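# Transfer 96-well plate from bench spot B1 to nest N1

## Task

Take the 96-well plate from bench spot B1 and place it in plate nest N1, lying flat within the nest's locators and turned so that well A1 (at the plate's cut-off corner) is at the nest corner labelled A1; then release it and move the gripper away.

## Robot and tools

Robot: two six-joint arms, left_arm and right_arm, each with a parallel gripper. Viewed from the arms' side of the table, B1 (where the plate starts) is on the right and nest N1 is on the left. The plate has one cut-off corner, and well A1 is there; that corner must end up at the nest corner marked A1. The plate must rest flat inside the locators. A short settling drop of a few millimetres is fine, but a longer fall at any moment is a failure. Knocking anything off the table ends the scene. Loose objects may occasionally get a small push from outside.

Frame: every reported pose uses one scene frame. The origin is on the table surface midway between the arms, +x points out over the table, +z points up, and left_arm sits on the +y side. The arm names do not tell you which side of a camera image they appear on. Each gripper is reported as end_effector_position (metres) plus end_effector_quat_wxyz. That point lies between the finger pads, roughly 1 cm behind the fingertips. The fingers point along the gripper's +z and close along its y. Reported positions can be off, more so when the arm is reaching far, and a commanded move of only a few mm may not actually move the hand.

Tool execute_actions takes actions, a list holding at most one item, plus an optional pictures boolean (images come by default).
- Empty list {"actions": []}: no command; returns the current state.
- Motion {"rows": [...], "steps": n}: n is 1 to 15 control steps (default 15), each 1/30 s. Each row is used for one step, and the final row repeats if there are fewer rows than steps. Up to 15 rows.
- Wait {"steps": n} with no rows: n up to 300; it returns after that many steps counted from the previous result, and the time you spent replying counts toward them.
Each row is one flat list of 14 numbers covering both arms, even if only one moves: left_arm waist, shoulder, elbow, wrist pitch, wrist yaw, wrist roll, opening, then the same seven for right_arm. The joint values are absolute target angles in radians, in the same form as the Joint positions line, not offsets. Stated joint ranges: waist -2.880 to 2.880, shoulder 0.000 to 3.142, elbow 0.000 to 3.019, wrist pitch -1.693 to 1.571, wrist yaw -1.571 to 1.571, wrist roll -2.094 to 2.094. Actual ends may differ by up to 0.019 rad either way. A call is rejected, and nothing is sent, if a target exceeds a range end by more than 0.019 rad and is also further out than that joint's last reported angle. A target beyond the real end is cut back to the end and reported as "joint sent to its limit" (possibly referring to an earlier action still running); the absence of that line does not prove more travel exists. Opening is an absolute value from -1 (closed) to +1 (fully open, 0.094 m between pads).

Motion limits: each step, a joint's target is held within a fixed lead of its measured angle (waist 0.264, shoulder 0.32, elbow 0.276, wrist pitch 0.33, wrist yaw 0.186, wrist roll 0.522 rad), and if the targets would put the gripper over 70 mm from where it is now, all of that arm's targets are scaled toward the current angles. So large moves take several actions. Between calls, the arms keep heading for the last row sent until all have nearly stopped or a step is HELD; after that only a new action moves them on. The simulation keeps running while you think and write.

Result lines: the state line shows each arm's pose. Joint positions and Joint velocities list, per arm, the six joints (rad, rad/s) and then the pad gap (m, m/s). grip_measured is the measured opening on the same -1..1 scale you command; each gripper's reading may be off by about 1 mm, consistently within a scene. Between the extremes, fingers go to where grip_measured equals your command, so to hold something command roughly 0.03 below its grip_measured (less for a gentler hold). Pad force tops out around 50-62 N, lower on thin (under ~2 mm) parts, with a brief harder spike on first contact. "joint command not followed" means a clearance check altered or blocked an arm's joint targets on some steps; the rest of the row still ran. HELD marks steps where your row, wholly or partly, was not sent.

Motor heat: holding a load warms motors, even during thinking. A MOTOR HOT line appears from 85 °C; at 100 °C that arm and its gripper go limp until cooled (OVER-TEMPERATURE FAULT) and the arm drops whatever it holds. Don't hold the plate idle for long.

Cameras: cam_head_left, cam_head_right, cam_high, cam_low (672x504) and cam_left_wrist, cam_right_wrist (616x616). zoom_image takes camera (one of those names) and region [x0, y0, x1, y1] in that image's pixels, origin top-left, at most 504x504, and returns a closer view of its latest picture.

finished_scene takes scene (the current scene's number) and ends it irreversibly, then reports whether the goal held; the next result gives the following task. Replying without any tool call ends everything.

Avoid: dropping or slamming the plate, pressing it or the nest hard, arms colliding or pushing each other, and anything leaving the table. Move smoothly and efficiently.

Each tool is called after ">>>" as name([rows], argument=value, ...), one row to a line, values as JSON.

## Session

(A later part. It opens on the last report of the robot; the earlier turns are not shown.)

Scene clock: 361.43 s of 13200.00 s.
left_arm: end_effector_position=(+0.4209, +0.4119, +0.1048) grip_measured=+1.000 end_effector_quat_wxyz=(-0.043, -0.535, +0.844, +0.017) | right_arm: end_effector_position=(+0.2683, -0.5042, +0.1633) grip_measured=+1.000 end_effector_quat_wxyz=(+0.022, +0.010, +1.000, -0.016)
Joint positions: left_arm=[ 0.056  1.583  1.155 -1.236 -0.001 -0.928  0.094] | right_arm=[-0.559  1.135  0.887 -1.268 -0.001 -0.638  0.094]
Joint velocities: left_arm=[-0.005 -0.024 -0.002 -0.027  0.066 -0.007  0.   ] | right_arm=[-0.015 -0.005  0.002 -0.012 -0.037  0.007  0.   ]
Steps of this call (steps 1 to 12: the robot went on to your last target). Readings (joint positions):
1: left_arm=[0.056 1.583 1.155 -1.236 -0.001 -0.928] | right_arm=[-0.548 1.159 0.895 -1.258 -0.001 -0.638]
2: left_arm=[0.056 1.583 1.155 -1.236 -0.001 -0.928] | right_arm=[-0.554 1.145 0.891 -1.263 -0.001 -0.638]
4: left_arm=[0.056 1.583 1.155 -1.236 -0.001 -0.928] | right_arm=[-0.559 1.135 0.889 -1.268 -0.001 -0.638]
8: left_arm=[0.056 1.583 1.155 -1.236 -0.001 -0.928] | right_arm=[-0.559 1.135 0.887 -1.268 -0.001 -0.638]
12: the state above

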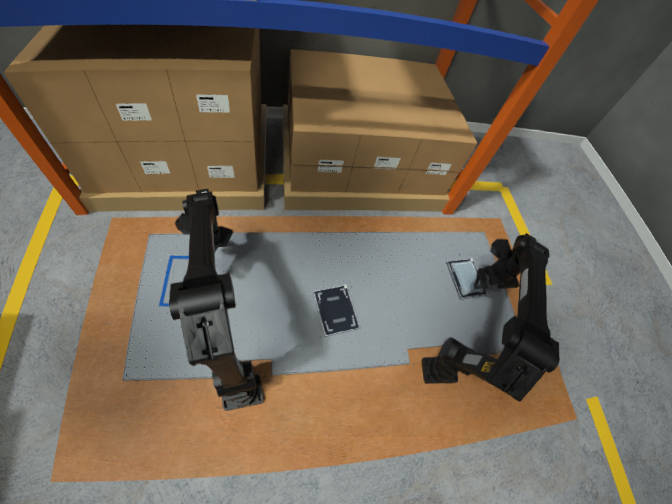

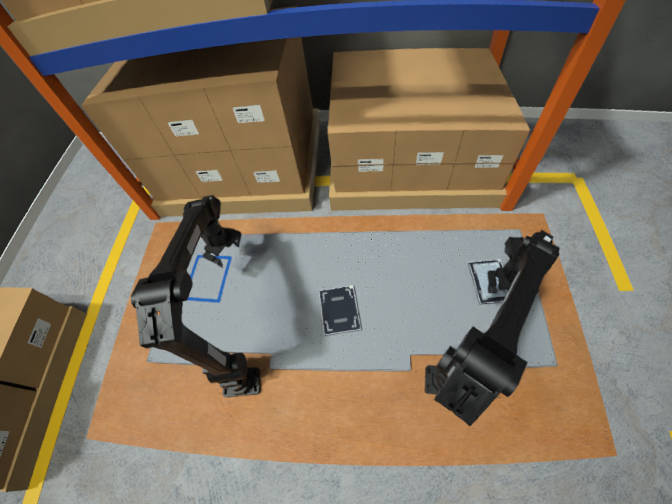

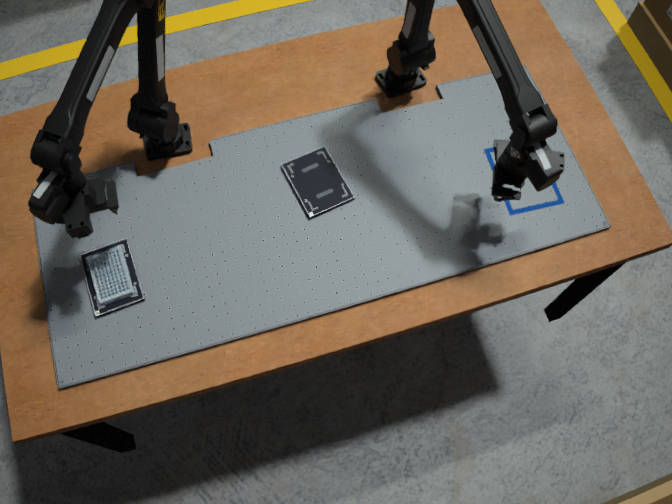

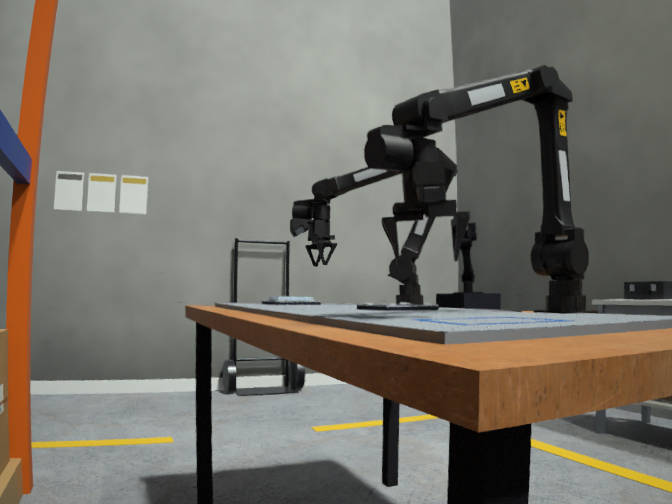

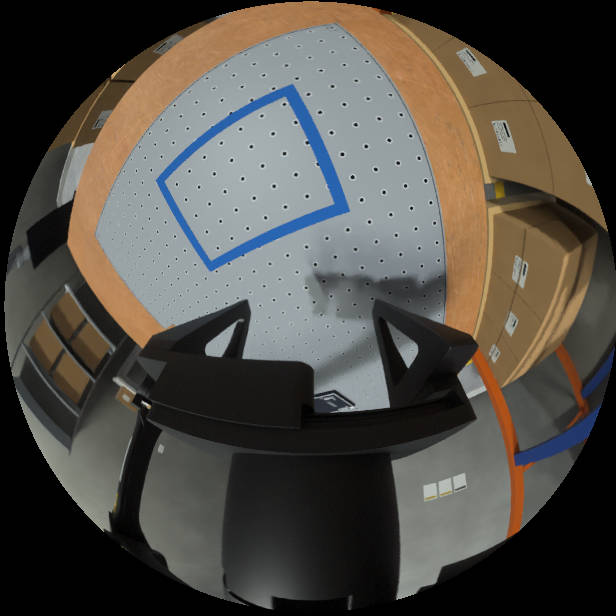

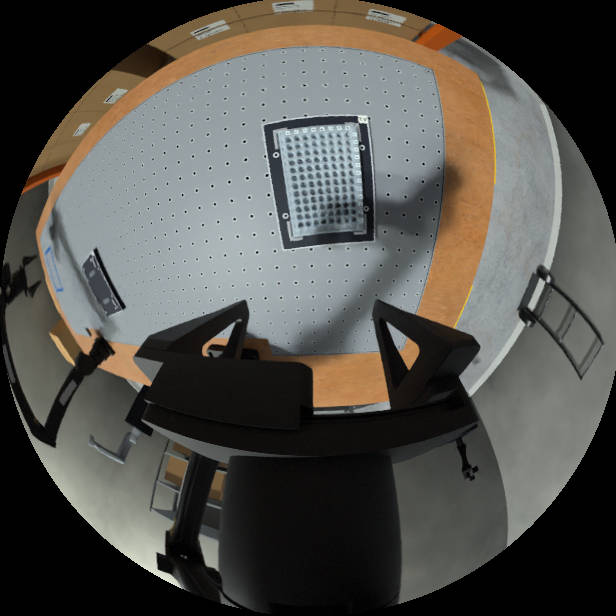

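>>> zoom_image(camera="cam_right_wrist", region=[278, 210, 328, 250])

>>> zoom_image(camera="cam_right_wrist", region=[335, 205, 385, 245])

>>> zoom_image(camera="cam_right_wrist", region=[260, 115, 310, 155])

>>> zoom_image(camera="cam_high", region=[90, 280, 150, 320])

>>> zoom_image(camera="cam_high", region=[270, 140, 370, 225])

Region (278, 210, 328, 250) of cam_right_wrist's 616x616 image, scaled by 10.080, with more detail than that image has; it fills the top 403 rows of this view, and the rest is white.

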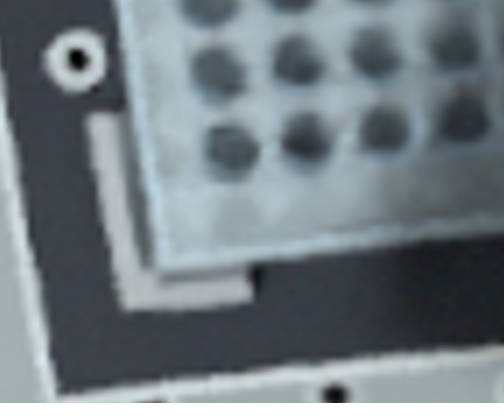

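Region (335, 205, 385, 245) of cam_right_wrist's 616x616 image, scaled by 10.080, with more detail than that image has; it fills the top 403 rows of this view, and the rest is white.

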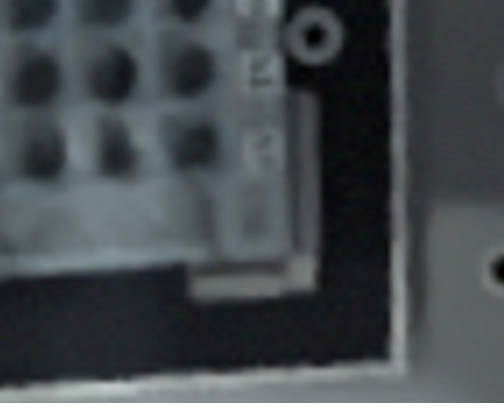

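Region (260, 115, 310, 155) of cam_right_wrist's 616x616 image, scaled by 10.080, with more detail than that image has; it fills the top 403 rows of this view, and the rest is white.

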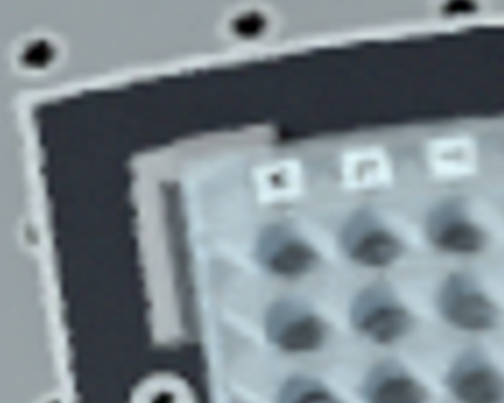

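Region (90, 280, 150, 320) of cam_high's 672x504 image, scaled by 8.400, with more detail than that image has.

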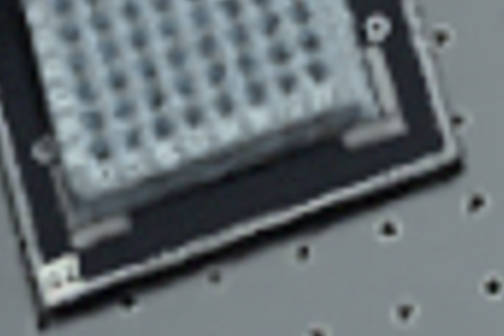

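Region (270, 140, 370, 225) of cam_high's 672x504 image, scaled by 5.040, with more detail than that image has; it fills the top 428 rows of this view, and the rest is white.

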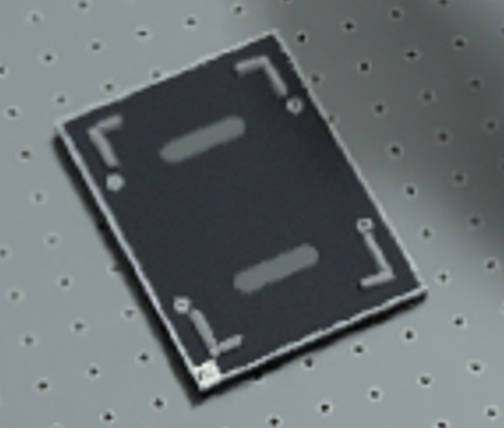

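>>> zoom_image(camera="cam_low", region=[260, 290, 295, 308])

>>> zoom_image(camera="cam_low", region=[290, 290, 325, 308])

>>> zoom_image(camera="cam_low", region=[350, 295, 445, 318])

>>> zoom_image(camera="cam_right_wrist", region=[330, 108, 380, 148])

Region (260, 290, 295, 308) of cam_low's 672x504 image, scaled by 14.400, with more detail than that image has; it fills the top 259 rows of this view, and the rest is white.

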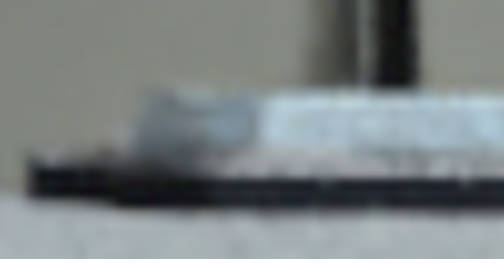

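Region (290, 290, 325, 308) of cam_low's 672x504 image, scaled by 14.400, with more detail than that image has; it fills the top 259 rows of this view, and the rest is white.

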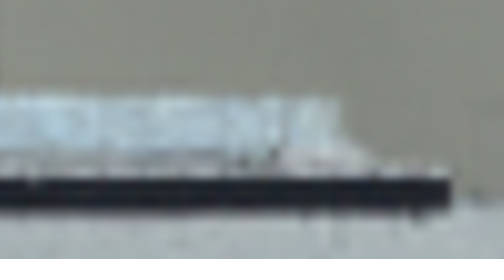

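Region (350, 295, 445, 318) of cam_low's 672x504 image, scaled by 5.305, with more detail than that image has; it fills the top 122 rows of this view, and the rest is white.

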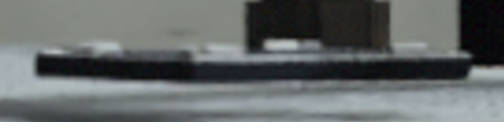

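Region (330, 108, 380, 148) of cam_right_wrist's 616x616 image, scaled by 10.080, with more detail than that image has; it fills the top 403 rows of this view, and the rest is white.

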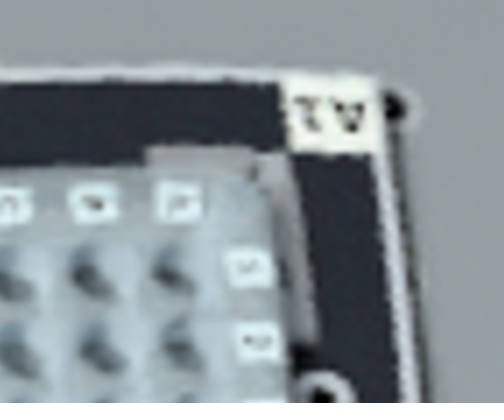

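>>> execute_actions([
  {"rows":[[0.05,1.55,1.15,-1.245,0,-0.93,1,-0.54,1.12,0.88,-1.27,0,-0.636,1],[0.05,1.55,1.15,-1.245,0,-0.93,1,-0.51,1.10,0.88,-1.27,0,-0.636,1],[0.05,1.55,1.15,-1.245,0,-0.93,1,-0.47,1.08,0.88,-1.27,0,-0.636,1],[0.05,1.55,1.15,-1.245,0,-0.93,1,-0.42,1.06,0.88,-1.27,0,-0.636,1],[0.05,1.55,1.15,-1.245,0,-0.93,1,-0.37,1.04,0.88,-1.27,0,-0.636,1],[0.05,1.55,1.15,-1.245,0,-0.93,1,-0.32,1.02,0.88,-1.27,0,-0.636,1],[0.05,1.55,1.15,-1.245,0,-0.93,1,-0.27,1.00,0.88,-1.27,0,-0.636,1],[0.05,1.55,1.15,-1.245,0,-0.93,1,-0.22,0.98,0.88,-1.27,0,-0.636,1],[0.05,1.55,1.15,-1.245,0,-0.93,1,-0.17,0.96,0.88,-1.27,0,-0.636,1],[0.05,1.55,1.15,-1.245,0,-0.93,1,-0.12,0.95,0.88,-1.27,0,-0.636,1],[0.05,1.55,1.15,-1.245,0,-0.93,1,-0.08,0.94,0.88,-1.27,0,-0.636,1],[0.05,1.55,1.15,-1.245,0,-0.93,1,-0.05,0.93,0.88,-1.27,0,-0.636,1],[0.05,1.55,1.15,-1.245,0,-0.93,1,-0.03,0.93,0.88,-1.27,0,-0.636,1]],"steps":15},
], pictures=false)

>>> execute_actions([
  {"steps":10},
])

>>> zoom_image(camera="cam_head_right", region=[455, 245, 530, 315])

Scene clock: 382.73 s of 13200.00 s.
left_arm: end_effector_position=(+0.4209, +0.4119, +0.1048) grip_measured=+1.000 end_effector_quat_wxyz=(-0.043, -0.535, +0.844, +0.017) | right_arm: end_effector_position=(+0.3176, -0.3505, +0.2218) grip_measured=+1.000 end_effector_quat_wxyz=(+0.123, -0.256, +0.958, -0.047)
Joint positions: left_arm=[ 0.056  1.583  1.155 -1.236 -0.001 -0.928  0.094] | right_arm=[-0.018  0.926  0.887 -1.268 -0.003 -0.638  0.094]
Joint velocities: left_arm=[-0.005 -0.024  0.002  0.022 -0.037 -0.037  0.   ] | right_arm=[ 0.288 -0.21   0.002  0.017 -0.037 -0.095  0.   ]
Steps of this call (steps 1 to 30: the robot went on to your last target; steps 31 to 90: nothing new was sent; then 17.80 s passed at rest; steps 91 to 105: all 15 steps of this action). Readings (joint positions):
91: left_arm=[0.056 1.583 1.155 -1.236 -0.001 -0.928] | right_arm=[-0.558 1.135 0.887 -1.268 -0.001 -0.638]
92: left_arm=[0.056 1.583 1.155 -1.236 -0.001 -0.928] | right_arm=[-0.553 1.134 0.887 -1.268 0.000 -0.638]
94: left_arm=[0.056 1.583 1.155 -1.236 -0.001 -0.928] | right_arm=[-0.518 1.126 0.887 -1.268 0.002 -0.638]
98: left_arm=[0.056 1.583 1.155 -1.236 -0.001 -0.928] | right_arm=[-0.325 1.061 0.887 -1.268 0.003 -0.638]
105: the state above

Scene clock: 383.07 s of 13200.00 s.
left_arm: end_effector_position=(+0.4209, +0.4119, +0.1048) grip_measured=+1.000 end_effector_quat_wxyz=(-0.043, -0.535, +0.844, +0.017) | right_arm: end_effector_position=(+0.3170, -0.3517, +0.2231) grip_measured=+1.000 end_effector_quat_wxyz=(+0.125, -0.254, +0.958, -0.049)
Joint positions: left_arm=[ 0.056  1.583  1.155 -1.236 -0.001 -0.928  0.094] | right_arm=[-0.022  0.921  0.887 -1.268 -0.002 -0.638  0.094]
Joint velocities: left_arm=[ 0.005  0.005  0.002 -0.012  0.007 -0.022  0.   ] | right_arm=[-0.015 -0.005  0.002 -0.002 -0.022  0.051  0.   ]
Steps of this call (steps 1 to 10: the robot went on to your last target). Readings (joint positions):
1: left_arm=[0.056 1.583 1.155 -1.236 -0.001 -0.928] | right_arm=[-0.013 0.922 0.887 -1.268 -0.003 -0.638]
2: left_arm=[0.056 1.583 1.155 -1.236 -0.001 -0.928] | right_arm=[-0.014 0.921 0.887 -1.268 -0.003 -0.638]
4: left_arm=[0.056 1.583 1.155 -1.236 -0.001 -0.928] | right_arm=[-0.019 0.921 0.887 -1.268 -0.003 -0.638]
8: left_arm=[0.056 1.583 1.155 -1.236 -0.001 -0.928] | right_arm=[-0.022 0.921 0.887 -1.268 -0.002 -0.638]
10: the state above

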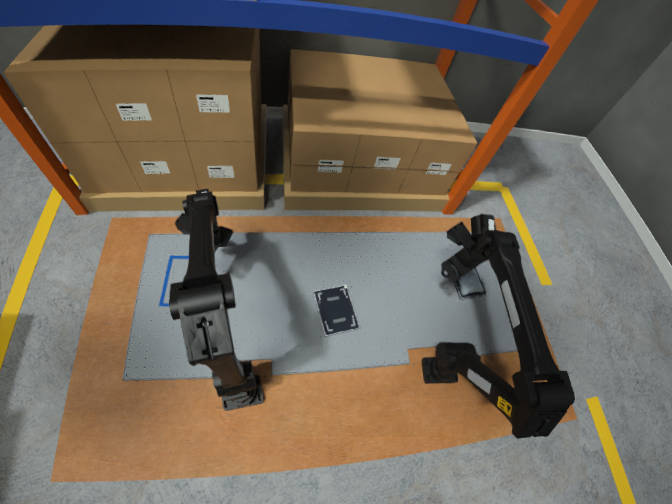

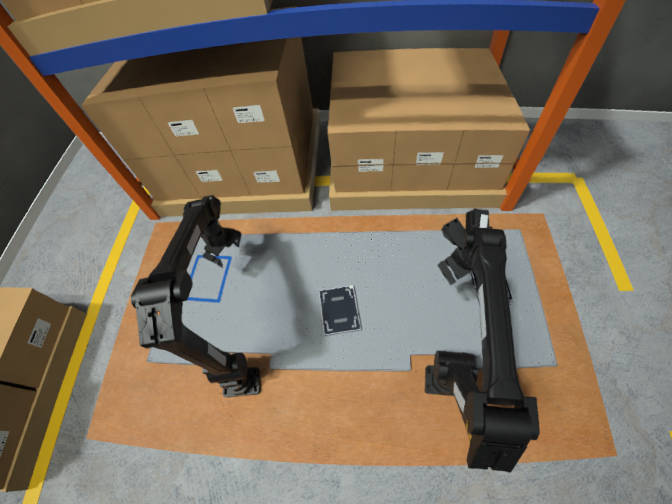

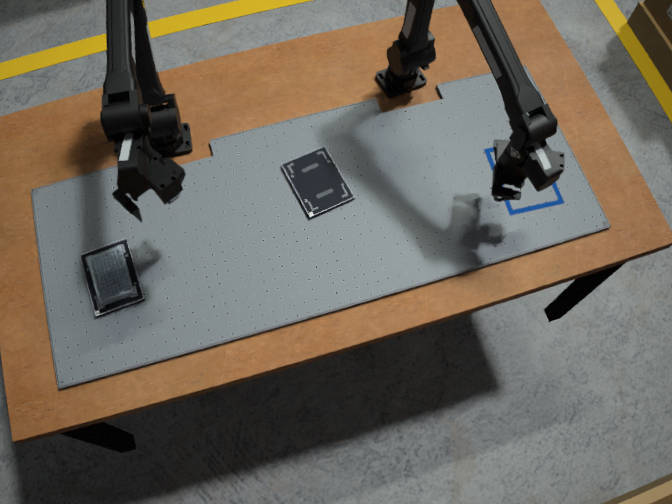

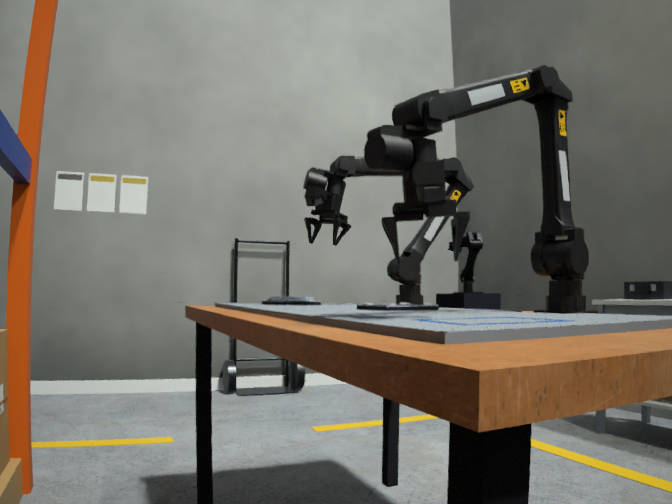

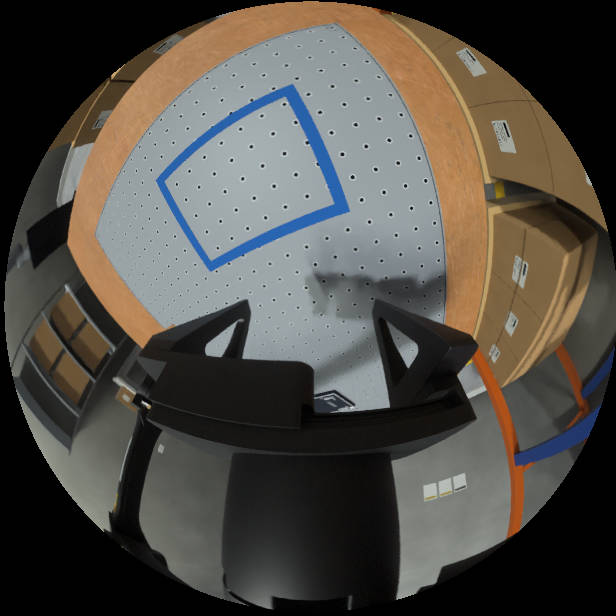

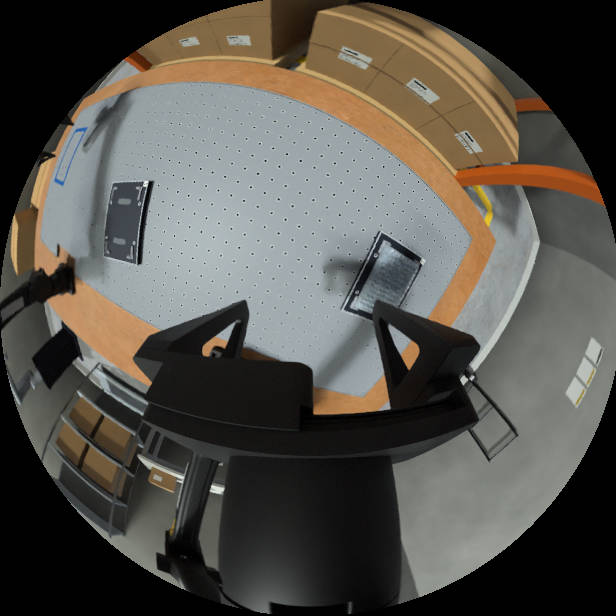

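Region (455, 245, 530, 315) of cam_head_right's 672x504 image, scaled by 6.720, with more detail than that image has; it fills the top 470 rows of this view, and the rest is white.

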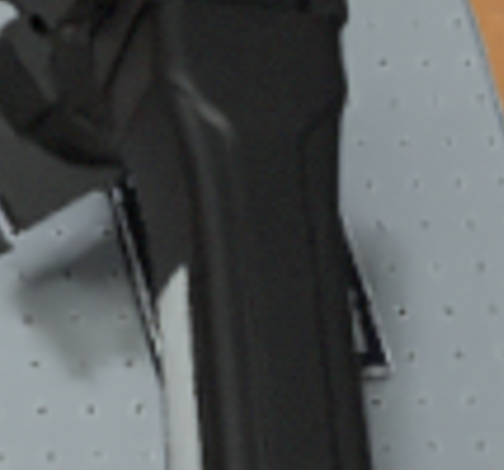

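The wrist camera now has an oblique side view of the plate, which is useful for confirming it is seated.

>>> zoom_image(camera="cam_right_wrist", region=[335, 225, 435, 325])

>>> zoom_image(camera="cam_right_wrist", region=[355, 228, 400, 273])

>>> zoom_image(camera="cam_right_wrist", region=[340, 275, 385, 320])

Region (335, 225, 435, 325) of cam_right_wrist's 616x616 image, scaled by 5.040, with more detail than that image has.

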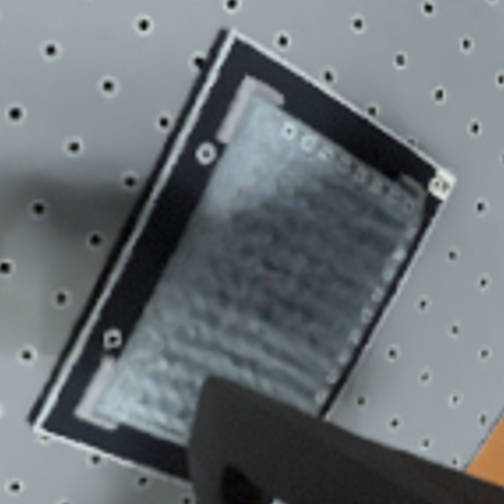

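Region (355, 228, 400, 273) of cam_right_wrist's 616x616 image, scaled by 11.200, with more detail than that image has.

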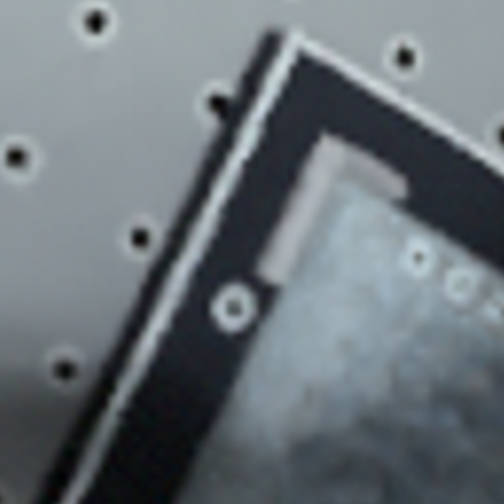

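Region (340, 275, 385, 320) of cam_right_wrist's 616x616 image, scaled by 11.200, with more detail than that image has.

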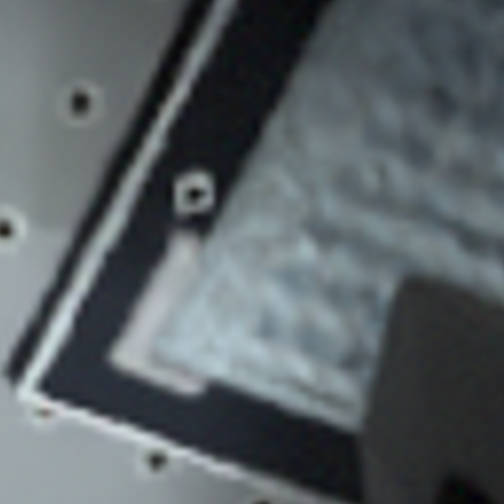

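>>> finished_scene(scene=2)

The scene is finished: the task was done.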